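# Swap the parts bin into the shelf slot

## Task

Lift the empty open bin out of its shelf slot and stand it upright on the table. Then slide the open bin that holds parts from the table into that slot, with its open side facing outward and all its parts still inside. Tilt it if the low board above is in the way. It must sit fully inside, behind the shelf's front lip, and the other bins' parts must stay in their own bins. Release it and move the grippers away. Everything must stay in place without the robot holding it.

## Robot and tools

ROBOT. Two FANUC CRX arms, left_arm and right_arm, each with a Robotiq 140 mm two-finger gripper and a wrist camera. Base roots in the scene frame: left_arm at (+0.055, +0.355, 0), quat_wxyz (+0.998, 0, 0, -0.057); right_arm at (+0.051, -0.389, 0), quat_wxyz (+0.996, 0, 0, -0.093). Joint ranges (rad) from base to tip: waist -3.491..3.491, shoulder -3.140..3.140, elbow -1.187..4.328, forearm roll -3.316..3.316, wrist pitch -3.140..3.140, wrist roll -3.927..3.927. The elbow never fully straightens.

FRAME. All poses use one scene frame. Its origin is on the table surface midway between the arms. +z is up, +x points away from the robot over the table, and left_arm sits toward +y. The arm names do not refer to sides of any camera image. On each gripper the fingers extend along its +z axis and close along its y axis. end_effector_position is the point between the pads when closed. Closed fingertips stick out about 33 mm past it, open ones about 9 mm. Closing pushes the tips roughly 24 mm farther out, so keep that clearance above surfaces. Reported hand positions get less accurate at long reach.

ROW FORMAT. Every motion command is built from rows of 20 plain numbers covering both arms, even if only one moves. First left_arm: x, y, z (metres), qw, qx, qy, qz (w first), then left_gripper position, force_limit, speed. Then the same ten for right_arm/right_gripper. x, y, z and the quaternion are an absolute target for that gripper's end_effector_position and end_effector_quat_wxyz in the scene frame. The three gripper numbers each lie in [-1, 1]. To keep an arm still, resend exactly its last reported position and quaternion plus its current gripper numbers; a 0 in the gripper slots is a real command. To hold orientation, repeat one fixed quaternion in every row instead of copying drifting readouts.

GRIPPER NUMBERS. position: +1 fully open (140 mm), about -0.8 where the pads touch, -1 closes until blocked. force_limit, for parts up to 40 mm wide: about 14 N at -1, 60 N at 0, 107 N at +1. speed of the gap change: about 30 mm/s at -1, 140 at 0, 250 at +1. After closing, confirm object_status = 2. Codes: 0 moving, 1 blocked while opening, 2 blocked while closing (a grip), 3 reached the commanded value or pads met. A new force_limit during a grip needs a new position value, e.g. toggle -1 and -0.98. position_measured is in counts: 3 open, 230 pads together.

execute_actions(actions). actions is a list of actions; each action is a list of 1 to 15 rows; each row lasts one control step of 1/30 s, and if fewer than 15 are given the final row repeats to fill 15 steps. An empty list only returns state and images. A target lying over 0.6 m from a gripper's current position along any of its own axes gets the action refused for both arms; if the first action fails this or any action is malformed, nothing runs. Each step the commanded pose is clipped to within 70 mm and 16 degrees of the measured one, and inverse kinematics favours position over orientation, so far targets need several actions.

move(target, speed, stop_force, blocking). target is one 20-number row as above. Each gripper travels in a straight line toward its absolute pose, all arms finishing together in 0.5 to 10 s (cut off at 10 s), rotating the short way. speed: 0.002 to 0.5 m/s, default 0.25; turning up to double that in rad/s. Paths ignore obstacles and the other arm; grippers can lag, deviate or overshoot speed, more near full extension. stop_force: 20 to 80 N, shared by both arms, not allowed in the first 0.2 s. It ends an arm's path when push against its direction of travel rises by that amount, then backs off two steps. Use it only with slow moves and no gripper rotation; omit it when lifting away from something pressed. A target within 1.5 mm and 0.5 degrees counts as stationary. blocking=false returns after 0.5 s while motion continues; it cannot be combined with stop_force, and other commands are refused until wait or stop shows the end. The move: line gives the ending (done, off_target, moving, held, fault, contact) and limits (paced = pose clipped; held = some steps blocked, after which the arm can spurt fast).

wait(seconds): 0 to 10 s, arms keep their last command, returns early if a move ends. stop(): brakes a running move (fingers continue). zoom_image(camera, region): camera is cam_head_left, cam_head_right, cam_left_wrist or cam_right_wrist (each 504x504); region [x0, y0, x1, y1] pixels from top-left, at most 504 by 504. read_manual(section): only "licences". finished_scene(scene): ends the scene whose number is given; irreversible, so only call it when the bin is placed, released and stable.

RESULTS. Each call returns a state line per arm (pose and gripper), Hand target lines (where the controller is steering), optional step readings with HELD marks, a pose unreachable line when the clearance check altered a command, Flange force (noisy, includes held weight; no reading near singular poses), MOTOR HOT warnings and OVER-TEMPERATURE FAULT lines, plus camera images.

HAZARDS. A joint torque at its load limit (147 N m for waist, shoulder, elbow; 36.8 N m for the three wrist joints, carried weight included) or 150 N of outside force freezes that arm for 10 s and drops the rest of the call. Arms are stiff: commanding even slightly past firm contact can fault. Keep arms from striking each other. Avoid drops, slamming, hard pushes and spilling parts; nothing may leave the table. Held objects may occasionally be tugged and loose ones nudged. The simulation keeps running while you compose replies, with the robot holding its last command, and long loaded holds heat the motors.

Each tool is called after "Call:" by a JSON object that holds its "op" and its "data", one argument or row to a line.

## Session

Call:
{"op": "execute_actions", "data": {
  "actions": []
}}

Call:
{"op": "zoom_image", "data": {
  "camera": "cam_head_left",
  "region": [80,150,330,400]
}}

Scene clock: 0.00 s.
left_arm: end_effector_position=(+0.5126, +0.1132, +0.2723) position_measured=3 object_status=3 end_effector_quat_wxyz=(+0.088, +0.849, +0.491, -0.176) | right_arm: end_effector_position=(+0.0715, -0.6387, +0.2256) position_measured=3 object_status=3 end_effector_quat_wxyz=(+0.170, -0.515, +0.837, -0.070)
Joint positions: left_arm=[ 0.106  0.254  0.2    0.333 -1.732  2.645] | right_arm=[-1.333 -0.423 -0.316 -0.371 -1.71   1.004]
Joint velocities: left_arm=[ 0.     0.001  0.001 -0.     0.001 -0.   ] | right_arm=[ 0.001  0.    -0.002 -0.     0.    -0.   ]
Flange force (N, the push that the arm receives, along the gripper's own x y z axes): no reading
Hand target (left_arm): +0.513, +0.113, +0.272; +0.088, +0.849, +0.491, -0.176
Hand target (right_arm): +0.071, -0.639, +0.226; +0.170, -0.515, +0.837, -0.070

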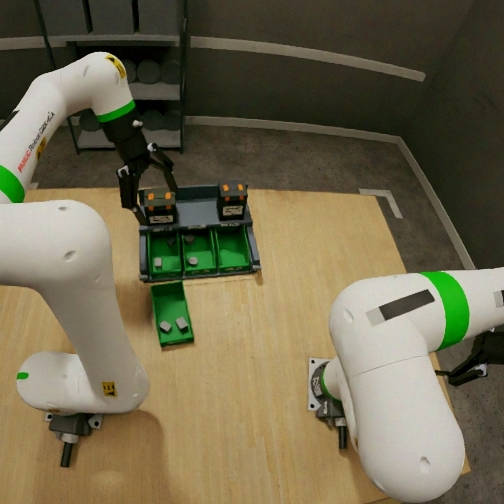

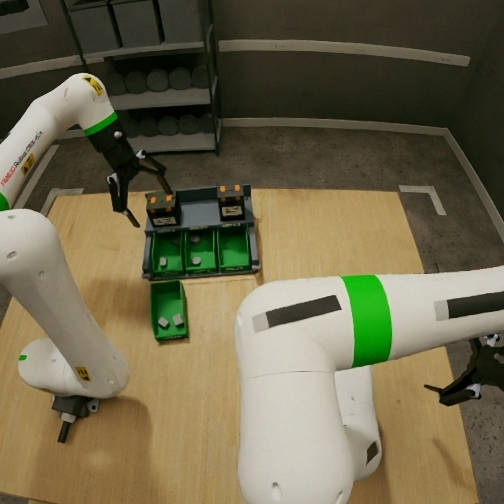

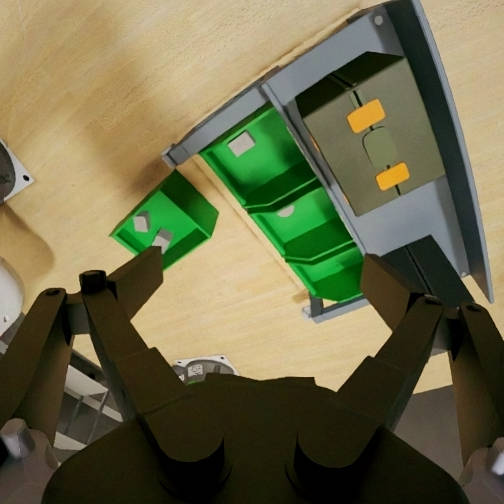

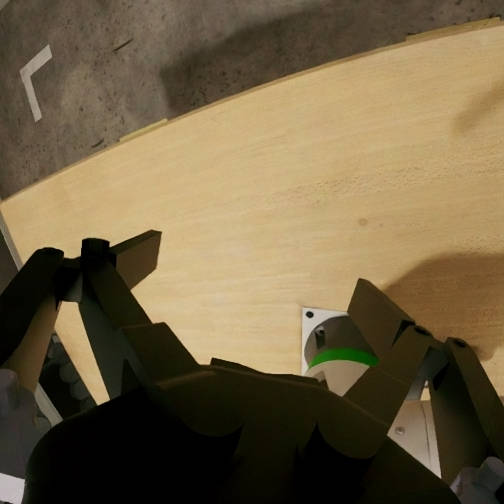

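Region (80, 150, 330, 400) of cam_head_left's 504x504 image, scaled by 2.016, with more detail than that image has.

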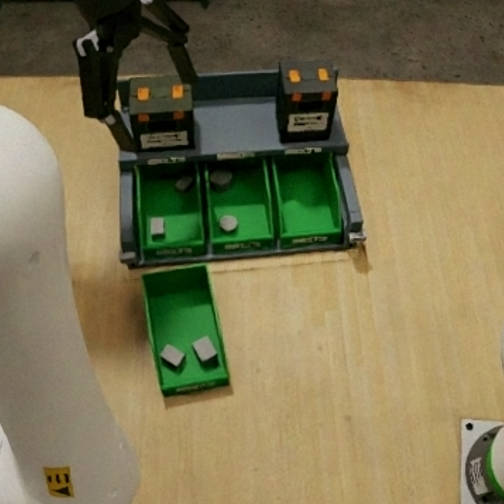

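Right bin, yaw about 4.5°.

Call:
{"op": "move", "data": {
  "target": [0.455,-0.11,0.12,0,0.734,-0.679,0,-0.5,0.8,-0.5,0.0715,-0.6387,0.2256,0.17,-0.515,0.837,-0.07,1,0,0],
  "speed": 0.45
}}

Call:
{"op": "zoom_image", "data": {
  "camera": "cam_head_right",
  "region": [140,200,290,350]
}}

Scene clock: 4.47 s.
left_arm: end_effector_position=(+0.4539, -0.1096, +0.1195) position_measured=192 object_status=3 end_effector_quat_wxyz=(-0.000, +0.734, -0.679, -0.000) | right_arm: end_effector_position=(+0.0715, -0.6387, +0.2256) position_measured=3 object_status=3 end_effector_quat_wxyz=(+0.170, -0.515, +0.837, -0.070)
Joint positions: left_arm=[-0.534  0.444  0.26  -0.001 -1.387  0.726] | right_arm=[-1.332 -0.423 -0.316 -0.371 -1.71   1.005]
Joint velocities: left_arm=[ 0.    -0.001 -0.     0.001  0.001 -0.002] | right_arm=[-0.    -0.     0.001 -0.    -0.     0.001]
Flange force (N, the push that the arm receives, along the gripper's own x y z axes): left_arm=[4.8 -6.9 -4.3] | right_arm=[4.0 0.1 -2.3]
Hand target (left_arm): +0.454, -0.110, +0.120; -0.000, +0.734, -0.679, -0.000
Hand target (right_arm): +0.072, -0.639, +0.226; +0.170, -0.515, +0.837, -0.070
Off the commanded pose (left_arm): 0.001 m, 0 deg.
Off the commanded pose (right_arm): 0.000 m, 0 deg.
move: done

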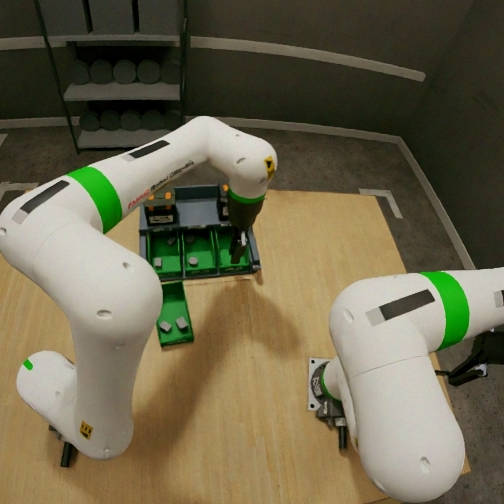

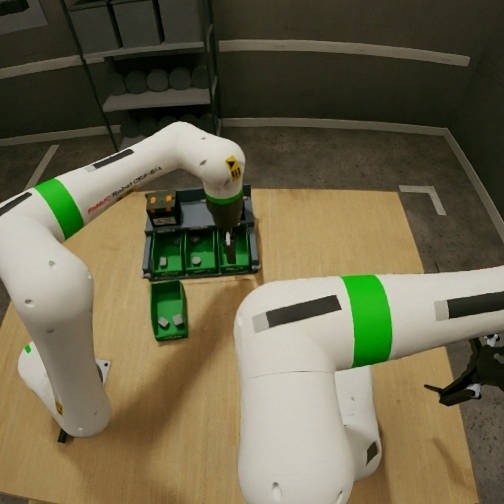

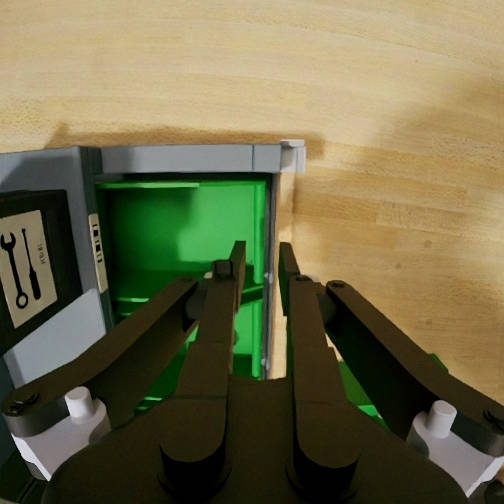

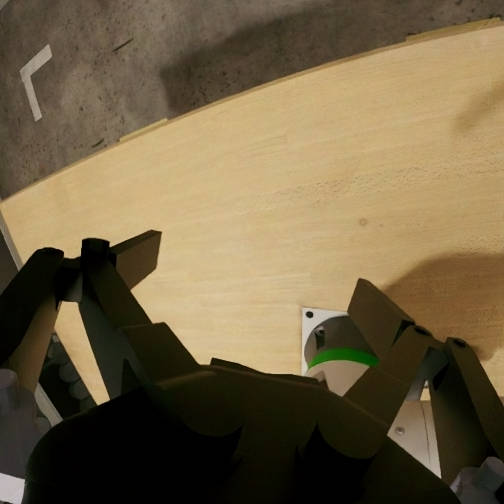

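Region (140, 200, 290, 350) of cam_head_right's 504x504 image, scaled by 3.360, with more detail than that image has.

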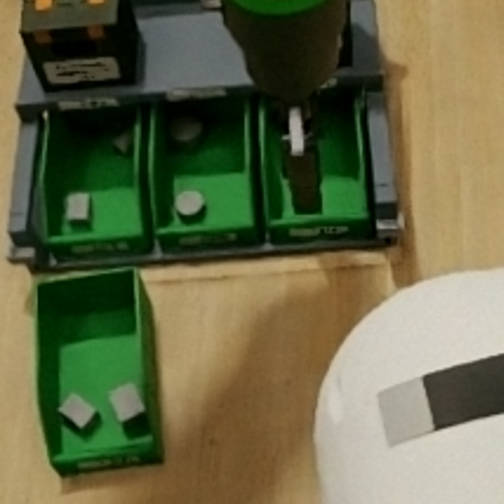

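Call:
{"op": "move", "data": {
  "target": [0.459,-0.11,0.057,0,0.729,-0.684,0,-0.5,0.8,-0.5,0.0715,-0.6387,0.2256,0.17,-0.515,0.837,-0.07,1,0,0],
  "speed": 0.05
}}

Call:
{"op": "move", "data": {
  "target": [0.459,-0.11,0.057,0,0.729,-0.684,0,-1,0.8,-0.5,0.0715,-0.6387,0.2256,0.17,-0.515,0.837,-0.07,1,0,0]
}}

Call:
{"op": "move", "data": {
  "target": [0.464,-0.11,0.081,0.051,0.727,-0.682,-0.048,-1,0.8,-0.5,0.0715,-0.6387,0.2256,0.17,-0.515,0.837,-0.07,1,0,0],
  "speed": 0.04,
  "stop_force": 30
}}

Call:
{"op": "move", "data": {
  "target": [0.405,-0.114,0.09,0.051,0.727,-0.682,-0.048,-1,0.8,-0.5,0.0715,-0.6387,0.2256,0.17,-0.515,0.837,-0.07,1,0,0],
  "speed": 0.025,
  "stop_force": 25
}}

Scene clock: 8.87 s.
left_arm: end_effector_position=(+0.4589, -0.1099, +0.0570) position_measured=192 object_status=3 end_effector_quat_wxyz=(-0.000, +0.729, -0.684, +0.000) | right_arm: end_effector_position=(+0.0715, -0.6387, +0.2256) position_measured=3 object_status=3 end_effector_quat_wxyz=(+0.170, -0.515, +0.837, -0.070)
Joint positions: left_arm=[-0.528  0.491  0.176 -0.    -1.256  0.707] | right_arm=[-1.332 -0.423 -0.316 -0.371 -1.71   1.005]
Joint velocities: left_arm=[ 0.     0.    -0.    -0.     0.001 -0.   ] | right_arm=[-0.    -0.    -0.     0.     0.     0.001]
Flange force (N, the push that the arm receives, along the gripper's own x y z axes): left_arm=[7.0 -7.3 -3.4] | right_arm=[3.5 0.7 -3.4]
Hand target (left_arm): +0.459, -0.110, +0.057; -0.000, +0.729, -0.684, +0.000
Hand target (right_arm): +0.072, -0.639, +0.226; +0.170, -0.515, +0.837, -0.070
Off the commanded pose (left_arm): 0.000 m, 0 deg.
Off the commanded pose (right_arm): 0.000 m, 0 deg.
move: done

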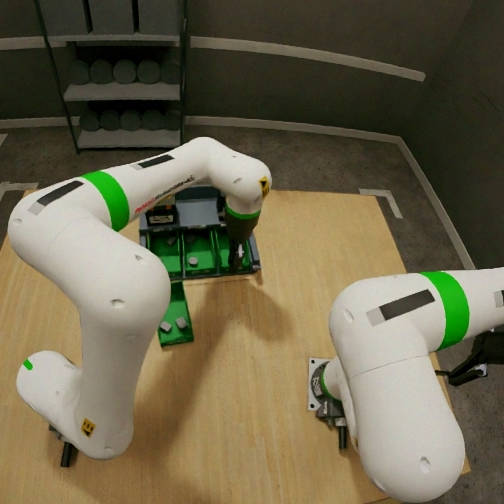

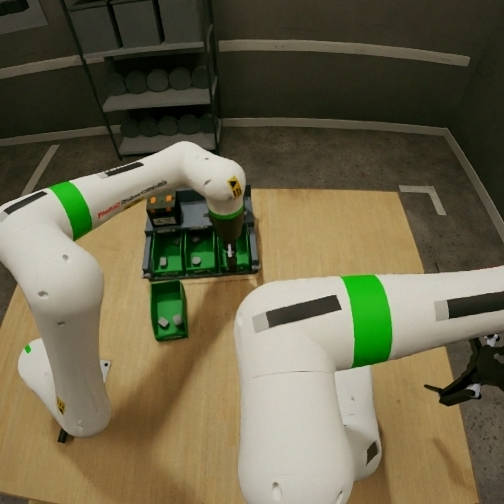

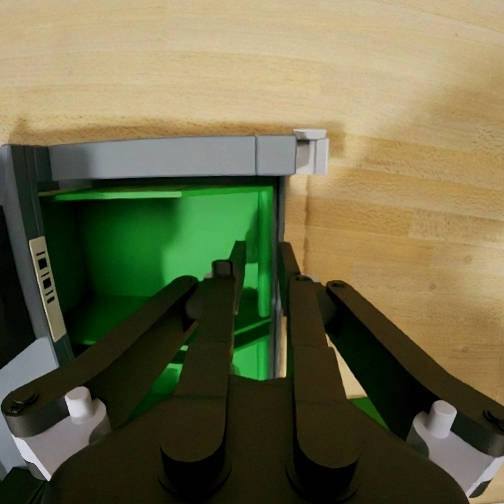

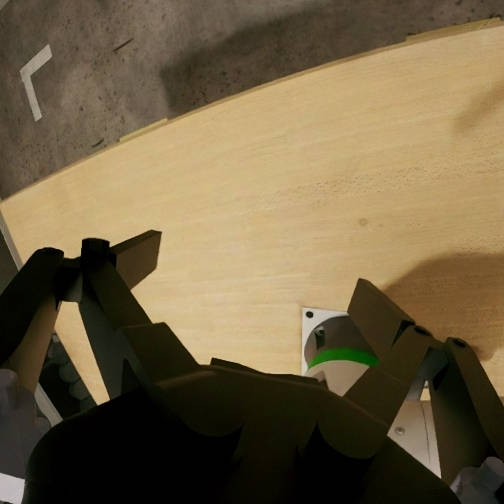

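Scene clock: 9.57 s.
left_arm: end_effector_position=(+0.4590, -0.1100, +0.0570) position_measured=223 object_status=2 end_effector_quat_wxyz=(+0.000, +0.729, -0.684, -0.000) | right_arm: end_effector_position=(+0.0715, -0.6387, +0.2256) position_measured=3 object_status=3 end_effector_quat_wxyz=(+0.170, -0.515, +0.837, -0.070)
Joint positions: left_arm=[-0.528  0.491  0.177  0.    -1.256  0.707] | right_arm=[-1.332 -0.423 -0.316 -0.371 -1.71   1.005]
Joint velocities: left_arm=[ 0.     0.001  0.    -0.001  0.001 -0.   ] | right_arm=[ 0.001 -0.    -0.     0.    -0.     0.002]
Flange force (N, the push that the arm receives, along the gripper's own x y z axes): left_arm=[2.4 -2.1 -16.9] | right_arm=[7.3 -1.1 -3.1]
Hand target (left_arm): +0.459, -0.110, +0.057; +0.000, +0.729, -0.684, -0.000
Hand target (right_arm): +0.071, -0.639, +0.226; +0.170, -0.515, +0.837, -0.070
Off the commanded pose (left_arm): 0.000 m, 0 deg.
Off the commanded pose (right_arm): 0.000 m, 0 deg.
move: done

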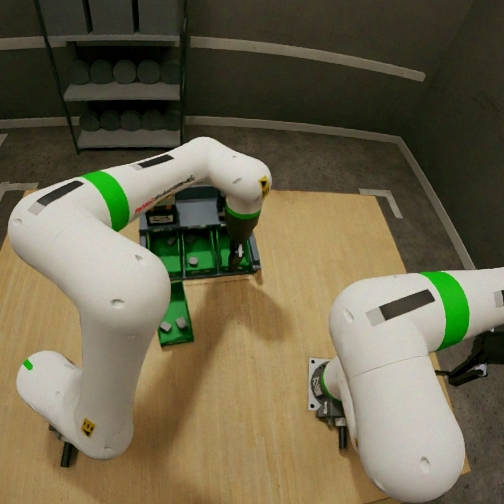

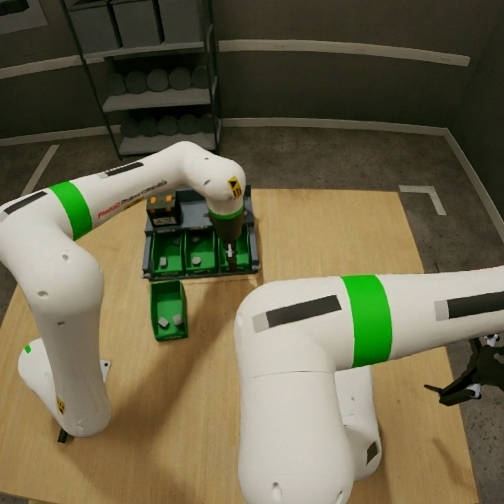

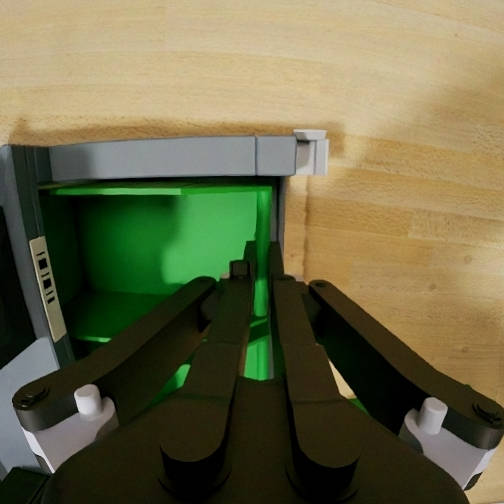

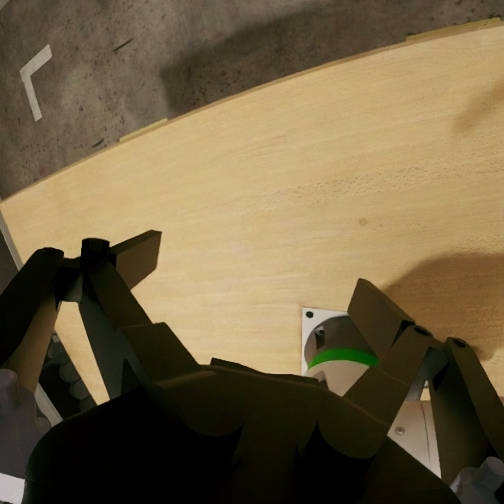

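Scene clock: 11.57 s.
left_arm: end_effector_position=(+0.4641, -0.1101, +0.0811) position_measured=223 object_status=2 end_effector_quat_wxyz=(+0.051, +0.728, -0.683, -0.048) | right_arm: end_effector_position=(+0.0715, -0.6387, +0.2256) position_measured=3 object_status=3 end_effector_quat_wxyz=(+0.170, -0.515, +0.837, -0.070)
Joint positions: left_arm=[-0.474  0.564  0.311  0.086 -1.429  0.636] | right_arm=[-1.332 -0.423 -0.316 -0.371 -1.71   1.005]
Joint velocities: left_arm=[ 0.     0.002  0.001  0.001 -0.002 -0.   ] | right_arm=[-0.    -0.    -0.001 -0.     0.     0.   ]
Flange force (N, the push that the arm receives, along the gripper's own x y z axes): left_arm=[4.6 -6.5 -2.7] | right_arm=[7.7 -0.5 -3.4]
Hand target (left_arm): +0.464, -0.110, +0.081; +0.051, +0.728, -0.683, -0.048
Hand target (right_arm): +0.071, -0.639, +0.226; +0.170, -0.515, +0.837, -0.070
Off the commanded pose (left_arm): 0.000 m, 0 deg.
Off the commanded pose (right_arm): 0.000 m, 0 deg.
move: done

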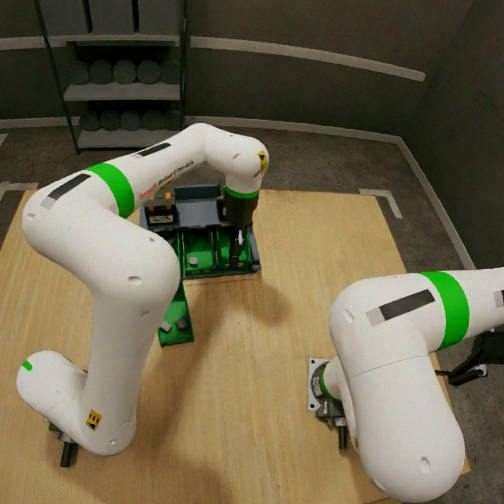

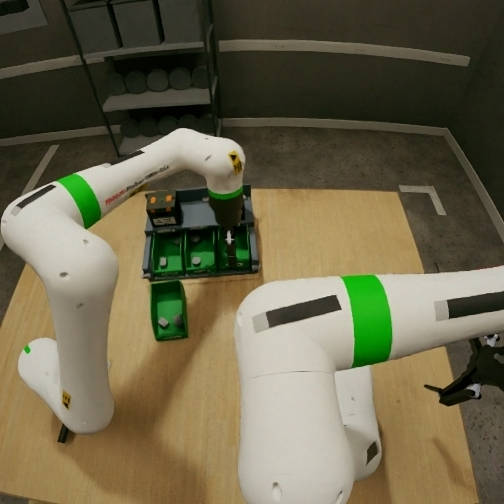

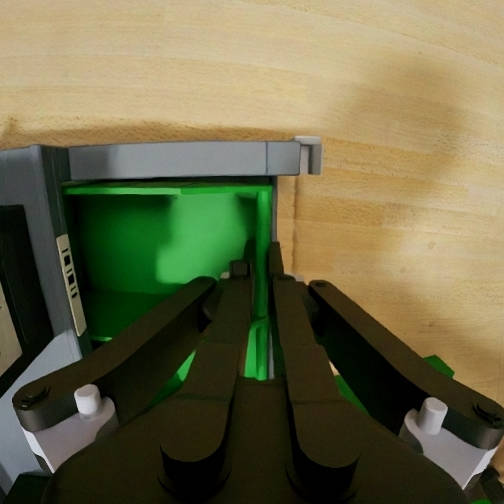

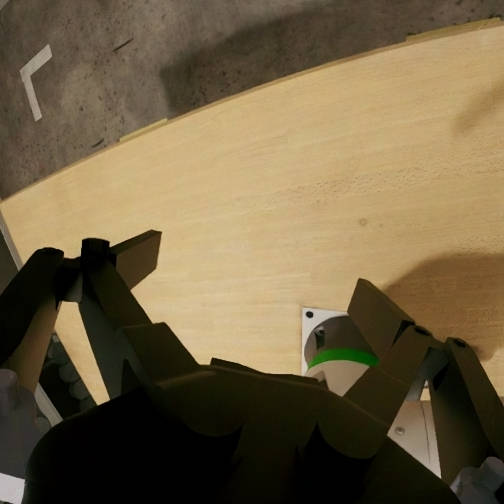

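Scene clock: 14.23 s.
left_arm: end_effector_position=(+0.4050, -0.1138, +0.0900) position_measured=223 object_status=2 end_effector_quat_wxyz=(+0.051, +0.728, -0.682, -0.048) | right_arm: end_effector_position=(+0.0715, -0.6387, +0.2256) position_measured=3 object_status=3 end_effector_quat_wxyz=(+0.170, -0.515, +0.837, -0.070)
Joint positions: left_arm=[-0.535  0.465  0.182  0.093 -1.396  0.692] | right_arm=[-1.332 -0.423 -0.316 -0.371 -1.71   1.005]
Joint velocities: left_arm=[ 0.     0.    -0.003 -0.007  0.     0.   ] | right_arm=[-0.001  0.    -0.002 -0.     0.    -0.001]
Flange force (N, the push that the arm receives, along the gripper's own x y z axes): left_arm=[5.6 -5.9 -4.2] | right_arm=[6.4 1.2 -3.8]
Hand target (left_arm): +0.405, -0.114, +0.090; +0.051, +0.728, -0.682, -0.048
Hand target (right_arm): +0.071, -0.639, +0.226; +0.170, -0.515, +0.837, -0.070
Off the commanded pose (left_arm): 0.000 m, 0 deg.
Off the commanded pose (right_arm): 0.000 m, 0 deg.
move: done

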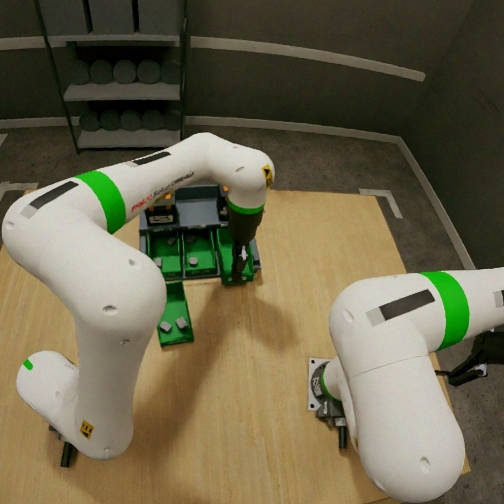

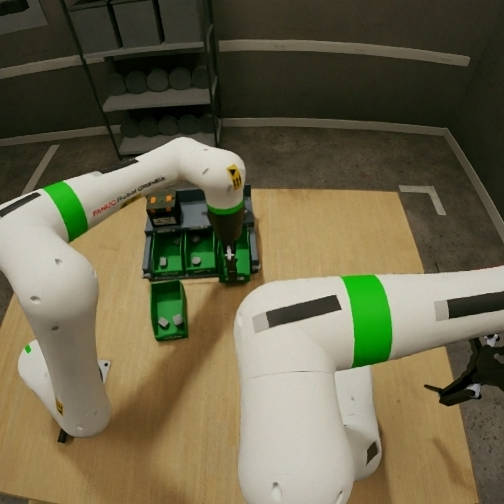

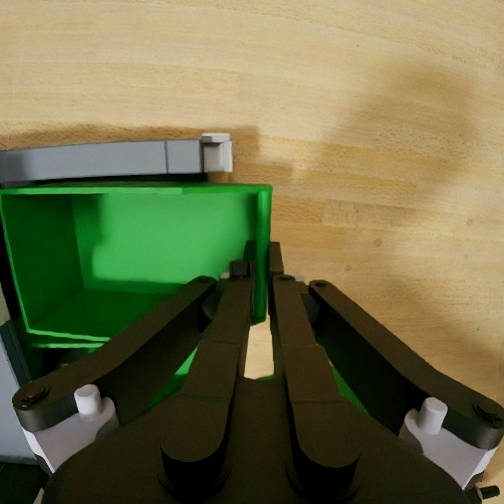

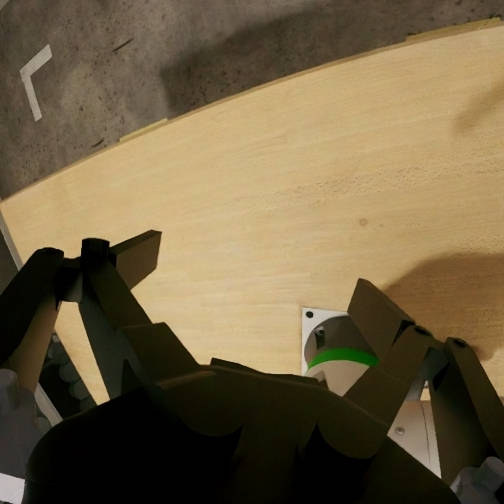

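Call:
{"op": "move", "data": {
  "target": [0.27,-0.125,0.1,0,0.729,-0.684,0,-1,0.8,-0.5,0.0715,-0.6387,0.2256,0.17,-0.515,0.837,-0.07,1,0,0],
  "speed": 0.1
}}

Call:
{"op": "move", "data": {
  "target": [0.2,-0.08,0.058,0,0.729,-0.684,0,-1,0.8,-0.5,0.0715,-0.6387,0.2256,0.17,-0.515,0.837,-0.07,1,0,0],
  "speed": 0.1
}}

Call:
{"op": "move", "data": {
  "target": [0.2,-0.08,0.052,0,0.729,-0.684,0,-1,0.8,-0.5,0.0715,-0.6387,0.2256,0.17,-0.515,0.837,-0.07,1,0,0],
  "speed": 0.008,
  "stop_force": 20
}}

Call:
{"op": "move", "data": {
  "target": [0.2,-0.08,0.053,0,0.729,-0.684,0,-0.5,0.8,-0.5,0.0715,-0.6387,0.2256,0.17,-0.515,0.837,-0.07,1,0,0]
}}

Call:
{"op": "move", "data": {
  "target": [0.2,-0.08,0.105,0,0.729,-0.684,0,-0.5,0.8,-0.5,0.0715,-0.6387,0.2256,0.17,-0.515,0.837,-0.07,1,0,0]
}}

Call:
{"op": "move", "data": {
  "target": [0.203,0.073,0.099,0,0.766,-0.643,0,-0.5,0.8,-0.5,0.0715,-0.6387,0.2256,0.17,-0.515,0.837,-0.07,1,0,0]
}}

Scene clock: 19.73 s.
left_arm: end_effector_position=(+0.2699, -0.1245, +0.1000) position_measured=223 object_status=2 end_effector_quat_wxyz=(-0.000, +0.729, -0.684, -0.000) | right_arm: end_effector_position=(+0.0715, -0.6387, +0.2256) position_measured=3 object_status=3 end_effector_quat_wxyz=(+0.170, -0.515, +0.837, -0.070)
Joint positions: left_arm=[-0.785  0.243 -0.056 -0.    -1.273  0.963] | right_arm=[-1.332 -0.423 -0.316 -0.371 -1.71   1.005]
Joint velocities: left_arm=[-0.001 -0.002 -0.001  0.     0.     0.001] | right_arm=[-0.    -0.     0.     0.     0.001  0.002]
Flange force (N, the push that the arm receives, along the gripper's own x y z axes): left_arm=[4.5 -3.7 -2.5] | right_arm=[7.2 0.9 -4.7]
Hand target (left_arm): +0.270, -0.125, +0.100; -0.000, +0.729, -0.684, -0.000
Hand target (right_arm): +0.071, -0.639, +0.226; +0.170, -0.515, +0.837, -0.070
Off the commanded pose (left_arm): 0.000 m, 0 deg.
Off the commanded pose (right_arm): 0.000 m, 0 deg.
move: done

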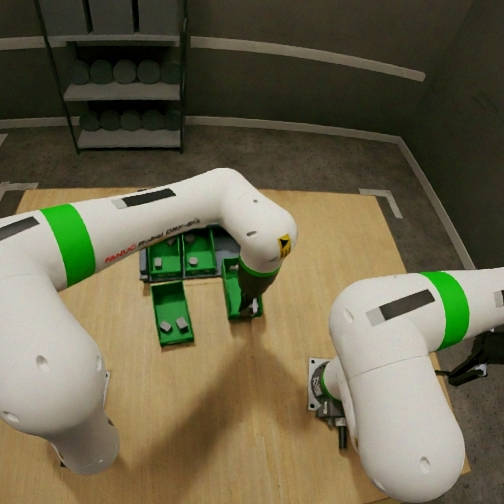

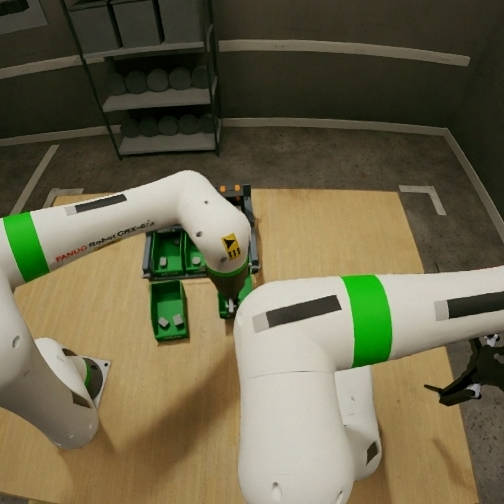

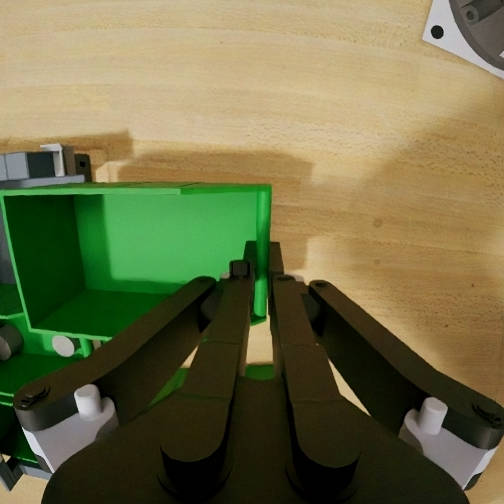

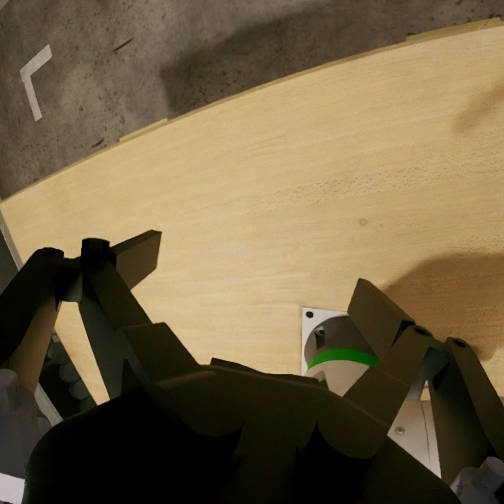

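Scene clock: 21.00 s.
left_arm: end_effector_position=(+0.2001, -0.0797, +0.0581) position_measured=223 object_status=2 end_effector_quat_wxyz=(-0.000, +0.729, -0.684, -0.000) | right_arm: end_effector_position=(+0.0715, -0.6387, +0.2256) position_measured=3 object_status=3 end_effector_quat_wxyz=(+0.170, -0.515, +0.837, -0.070)
Joint positions: left_arm=[-0.847  0.118 -0.308 -0.    -1.145  1.025] | right_arm=[-1.332 -0.423 -0.316 -0.371 -1.71   1.005]
Joint velocities: left_arm=[-0.    -0.001 -0.001  0.002  0.001  0.   ] | right_arm=[ 0.    -0.    -0.002 -0.    -0.    -0.002]
Flange force (N, the push that the arm receives, along the gripper's own x y z axes): left_arm=[6.3 -4.2 -2.3] | right_arm=[6.3 1.1 -2.7]
Hand target (left_arm): +0.200, -0.080, +0.058; -0.000, +0.729, -0.684, -0.000
Hand target (right_arm): +0.071, -0.639, +0.226; +0.170, -0.515, +0.837, -0.070
Off the commanded pose (left_arm): 0.000 m, 0 deg.
Off the commanded pose (right_arm): 0.000 m, 0 deg.
move: done

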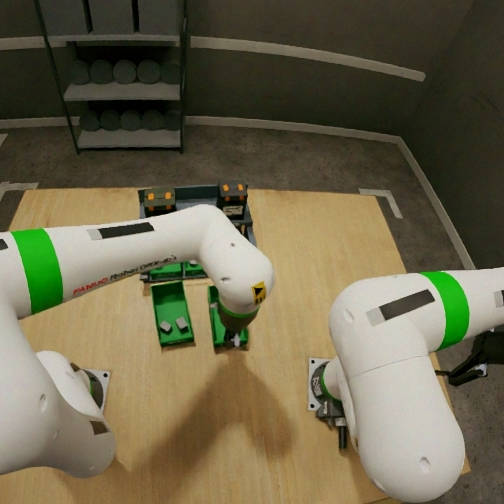

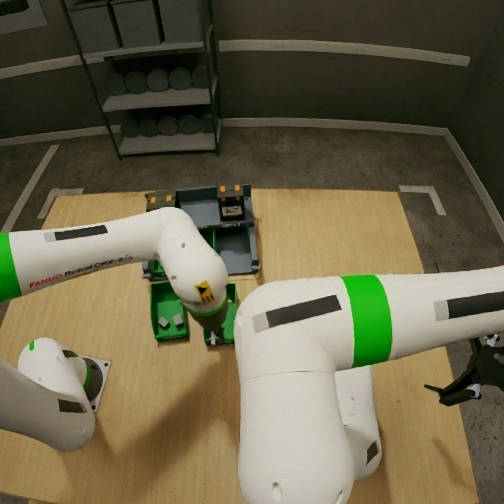

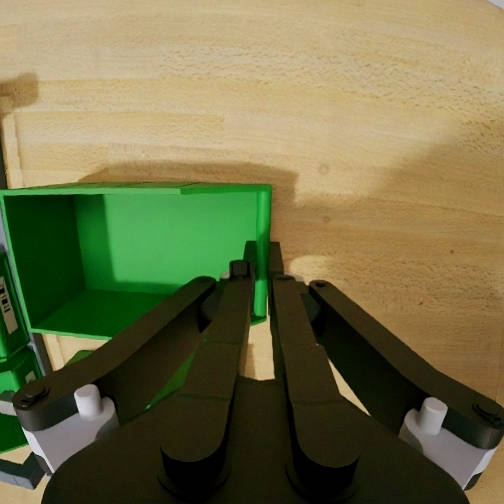

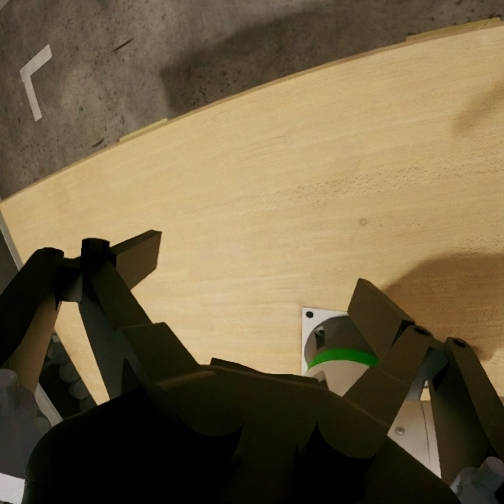

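Scene clock: 22.00 s.
left_arm: end_effector_position=(+0.2000, -0.0800, +0.0520) position_measured=223 object_status=2 end_effector_quat_wxyz=(-0.000, +0.729, -0.684, +0.000) | right_arm: end_effector_position=(+0.0715, -0.6387, +0.2256) position_measured=3 object_status=3 end_effector_quat_wxyz=(+0.170, -0.515, +0.837, -0.070)
Joint positions: left_arm=[-0.847  0.125 -0.316 -0.    -1.13   1.025] | right_arm=[-1.332 -0.423 -0.316 -0.371 -1.71   1.005]
Joint velocities: left_arm=[ 0.     0.001 -0.     0.001  0.     0.   ] | right_arm=[-0.     0.     0.001 -0.    -0.    -0.   ]
Flange force (N, the push that the arm receives, along the gripper's own x y z axes): left_arm=[4.6 -3.3 -2.1] | right_arm=[5.2 2.2 -2.8]
Hand target (left_arm): +0.200, -0.080, +0.052; -0.000, +0.729, -0.684, +0.000
Hand target (right_arm): +0.071, -0.639, +0.226; +0.170, -0.515, +0.837, -0.070
Off the commanded pose (left_arm): 0.000 m, 0 deg.
Off the commanded pose (right_arm): 0.000 m, 0 deg.
move: done

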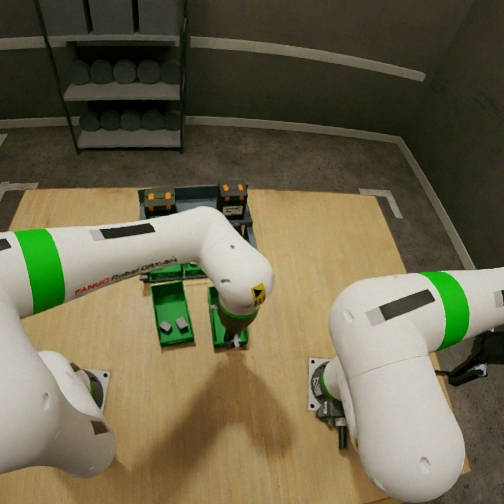

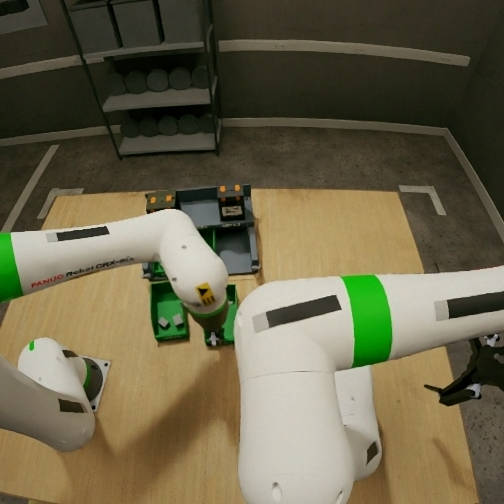

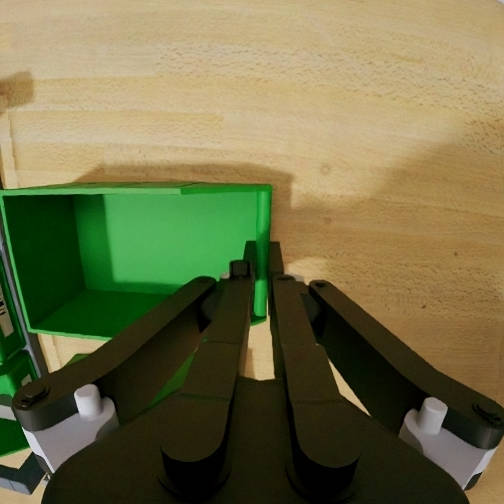

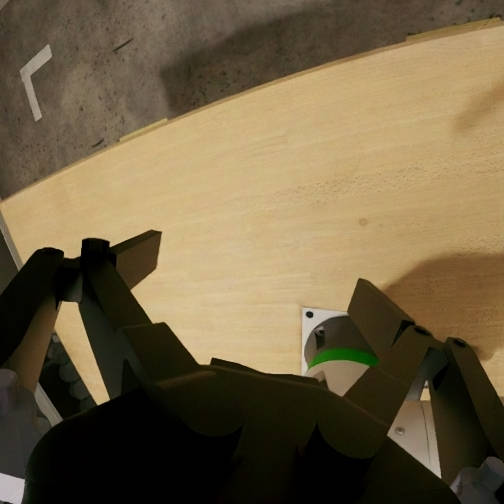

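Scene clock: 22.70 s.
left_arm: end_effector_position=(+0.2000, -0.0800, +0.0530) position_measured=192 object_status=3 end_effector_quat_wxyz=(+0.000, +0.729, -0.684, -0.000) | right_arm: end_effector_position=(+0.0715, -0.6387, +0.2256) position_measured=3 object_status=3 end_effector_quat_wxyz=(+0.170, -0.515, +0.837, -0.070)
Joint positions: left_arm=[-0.847  0.123 -0.314  0.    -1.133  1.025] | right_arm=[-1.332 -0.423 -0.316 -0.371 -1.71   1.005]
Joint velocities: left_arm=[ 0.001  0.    -0.001 -0.     0.    -0.   ] | right_arm=[-0.     0.     0.001 -0.    -0.    -0.001]
Flange force (N, the push that the arm receives, along the gripper's own x y z axes): left_arm=[4.2 -3.9 -3.2] | right_arm=[6.4 -1.0 -4.9]
Hand target (left_arm): +0.200, -0.080, +0.053; +0.000, +0.729, -0.684, -0.000
Hand target (right_arm): +0.071, -0.639, +0.226; +0.170, -0.515, +0.837, -0.070
Off the commanded pose (left_arm): 0.000 m, 0 deg.
Off the commanded pose (right_arm): 0.000 m, 0 deg.
move: done

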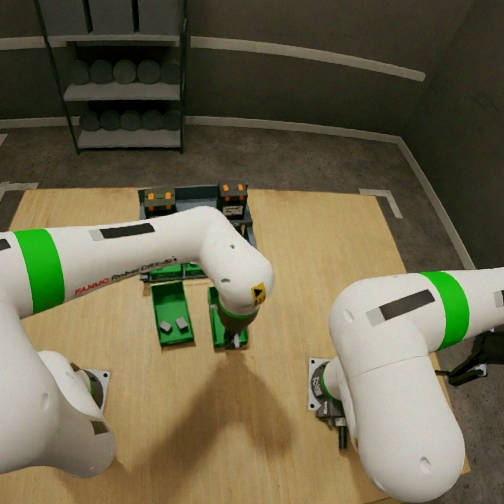

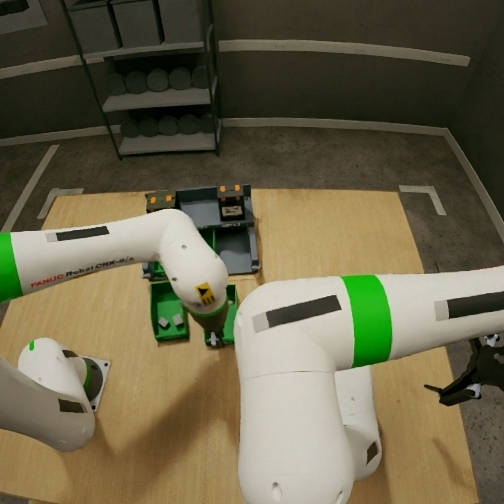

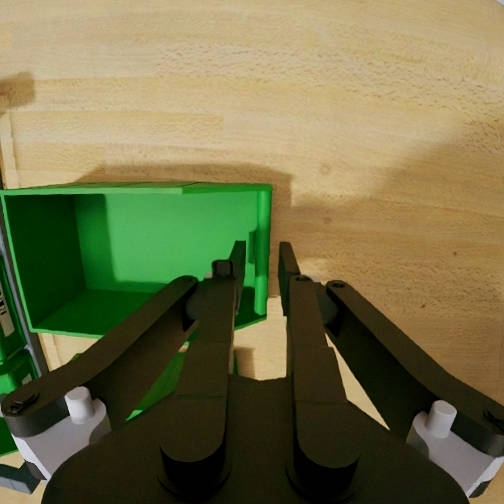

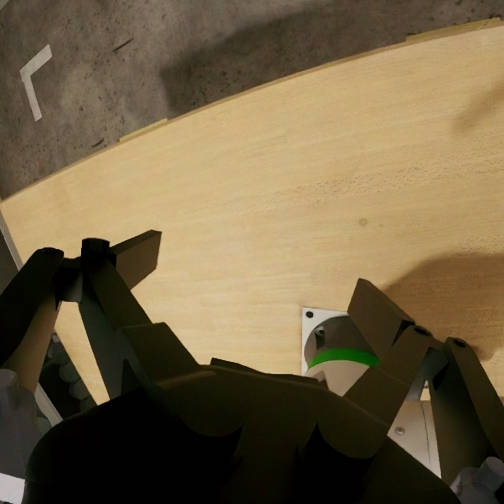

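Scene clock: 23.47 s.
left_arm: end_effector_position=(+0.2000, -0.0801, +0.1050) position_measured=192 object_status=3 end_effector_quat_wxyz=(+0.000, +0.729, -0.684, -0.000) | right_arm: end_effector_position=(+0.0715, -0.6387, +0.2256) position_measured=3 object_status=3 end_effector_quat_wxyz=(+0.170, -0.515, +0.837, -0.070)
Joint positions: left_arm=[-0.847  0.075 -0.237  0.    -1.258  1.025] | right_arm=[-1.332 -0.423 -0.316 -0.371 -1.71   1.005]
Joint velocities: left_arm=[-0.    -0.001  0.001 -0.    -0.001  0.   ] | right_arm=[ 0.    -0.    -0.001 -0.    -0.    -0.002]
Flange force (N, the push that the arm receives, along the gripper's own x y z axes): left_arm=[4.8 -3.6 -4.2] | right_arm=[7.2 2.0 -5.7]
Hand target (left_arm): +0.200, -0.080, +0.105; +0.000, +0.729, -0.684, -0.000
Hand target (right_arm): +0.071, -0.639, +0.226; +0.170, -0.515, +0.837, -0.070
Off the commanded pose (left_arm): 0.000 m, 0 deg.
Off the commanded pose (right_arm): 0.000 m, 0 deg.
move: done

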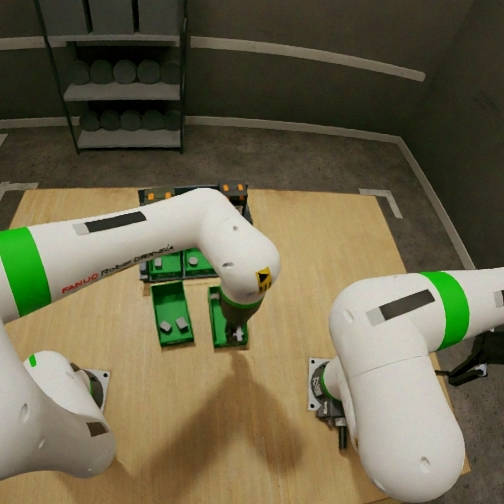

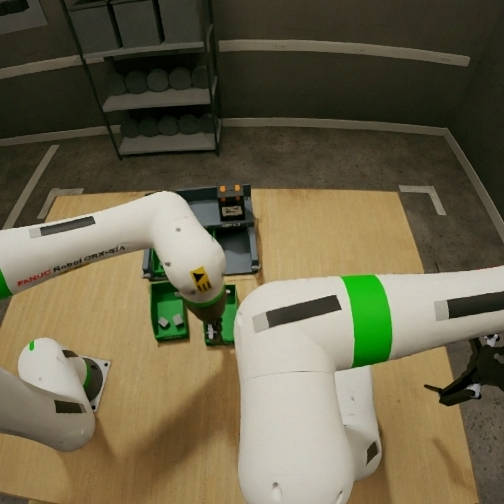

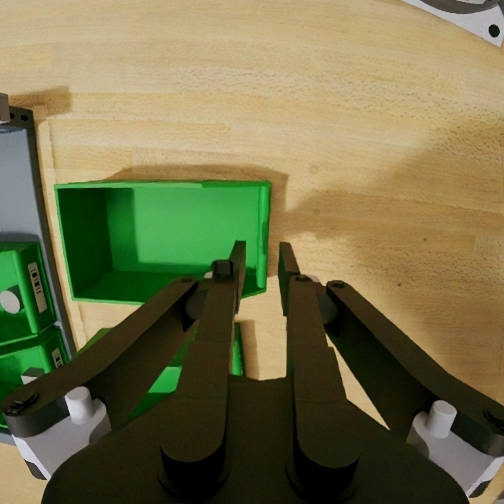

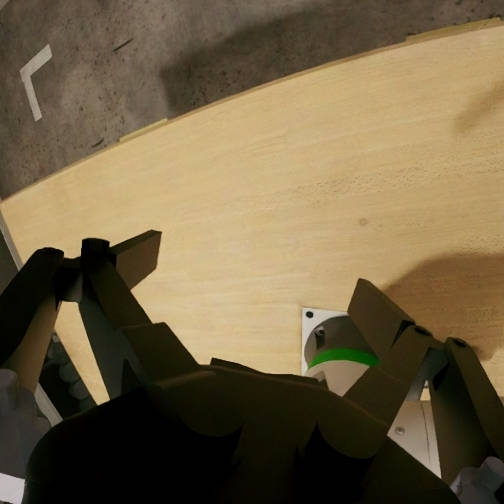

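Scene clock: 24.57 s.
left_arm: end_effector_position=(+0.2033, +0.0727, +0.0992) position_measured=192 object_status=3 end_effector_quat_wxyz=(+0.000, +0.766, -0.643, +0.000) | right_arm: end_effector_position=(+0.0715, -0.6387, +0.2256) position_measured=3 object_status=3 end_effector_quat_wxyz=(+0.170, -0.515, +0.837, -0.070)
Joint positions: left_arm=[-0.552 -0.301 -0.586  0.001 -1.285  0.841] | right_arm=[-1.332 -0.423 -0.316 -0.371 -1.71   1.005]
Joint velocities: left_arm=[ 0.002  0.    -0.002  0.    -0.    -0.002] | right_arm=[-0.001 -0.    -0.001  0.     0.     0.001]
Flange force (N, the push that the arm receives, along the gripper's own x y z axes): left_arm=[1.4 -2.5 -5.6] | right_arm=[7.3 3.1 -5.1]
Hand target (left_arm): +0.203, +0.073, +0.099; +0.000, +0.766, -0.643, +0.000
Hand target (right_arm): +0.071, -0.639, +0.226; +0.170, -0.515, +0.837, -0.070
Off the commanded pose (left_arm): 0.000 m, 0 deg.
Off the commanded pose (right_arm): 0.000 m, 0 deg.
move: done

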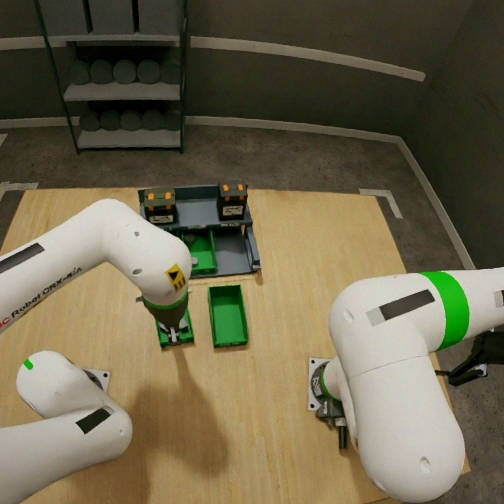

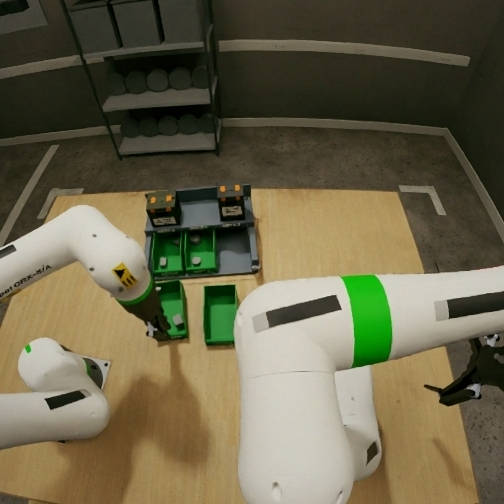

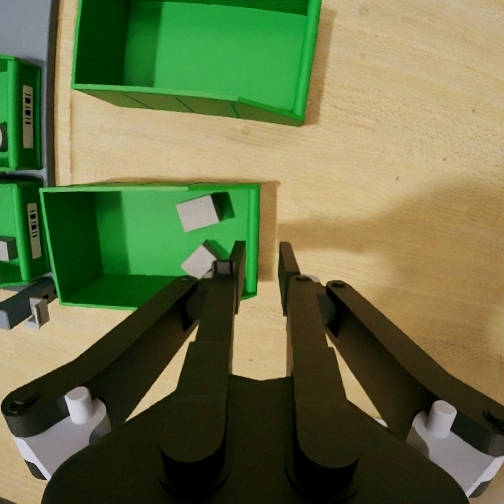

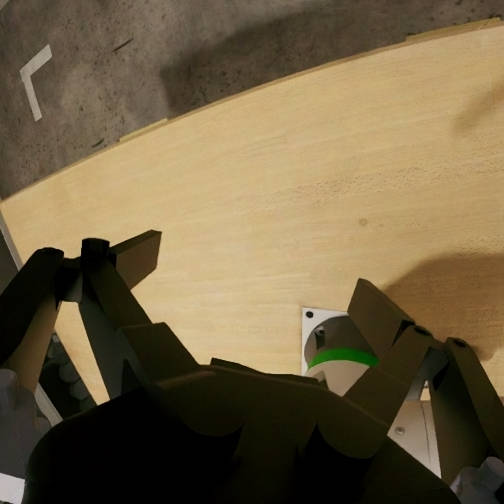

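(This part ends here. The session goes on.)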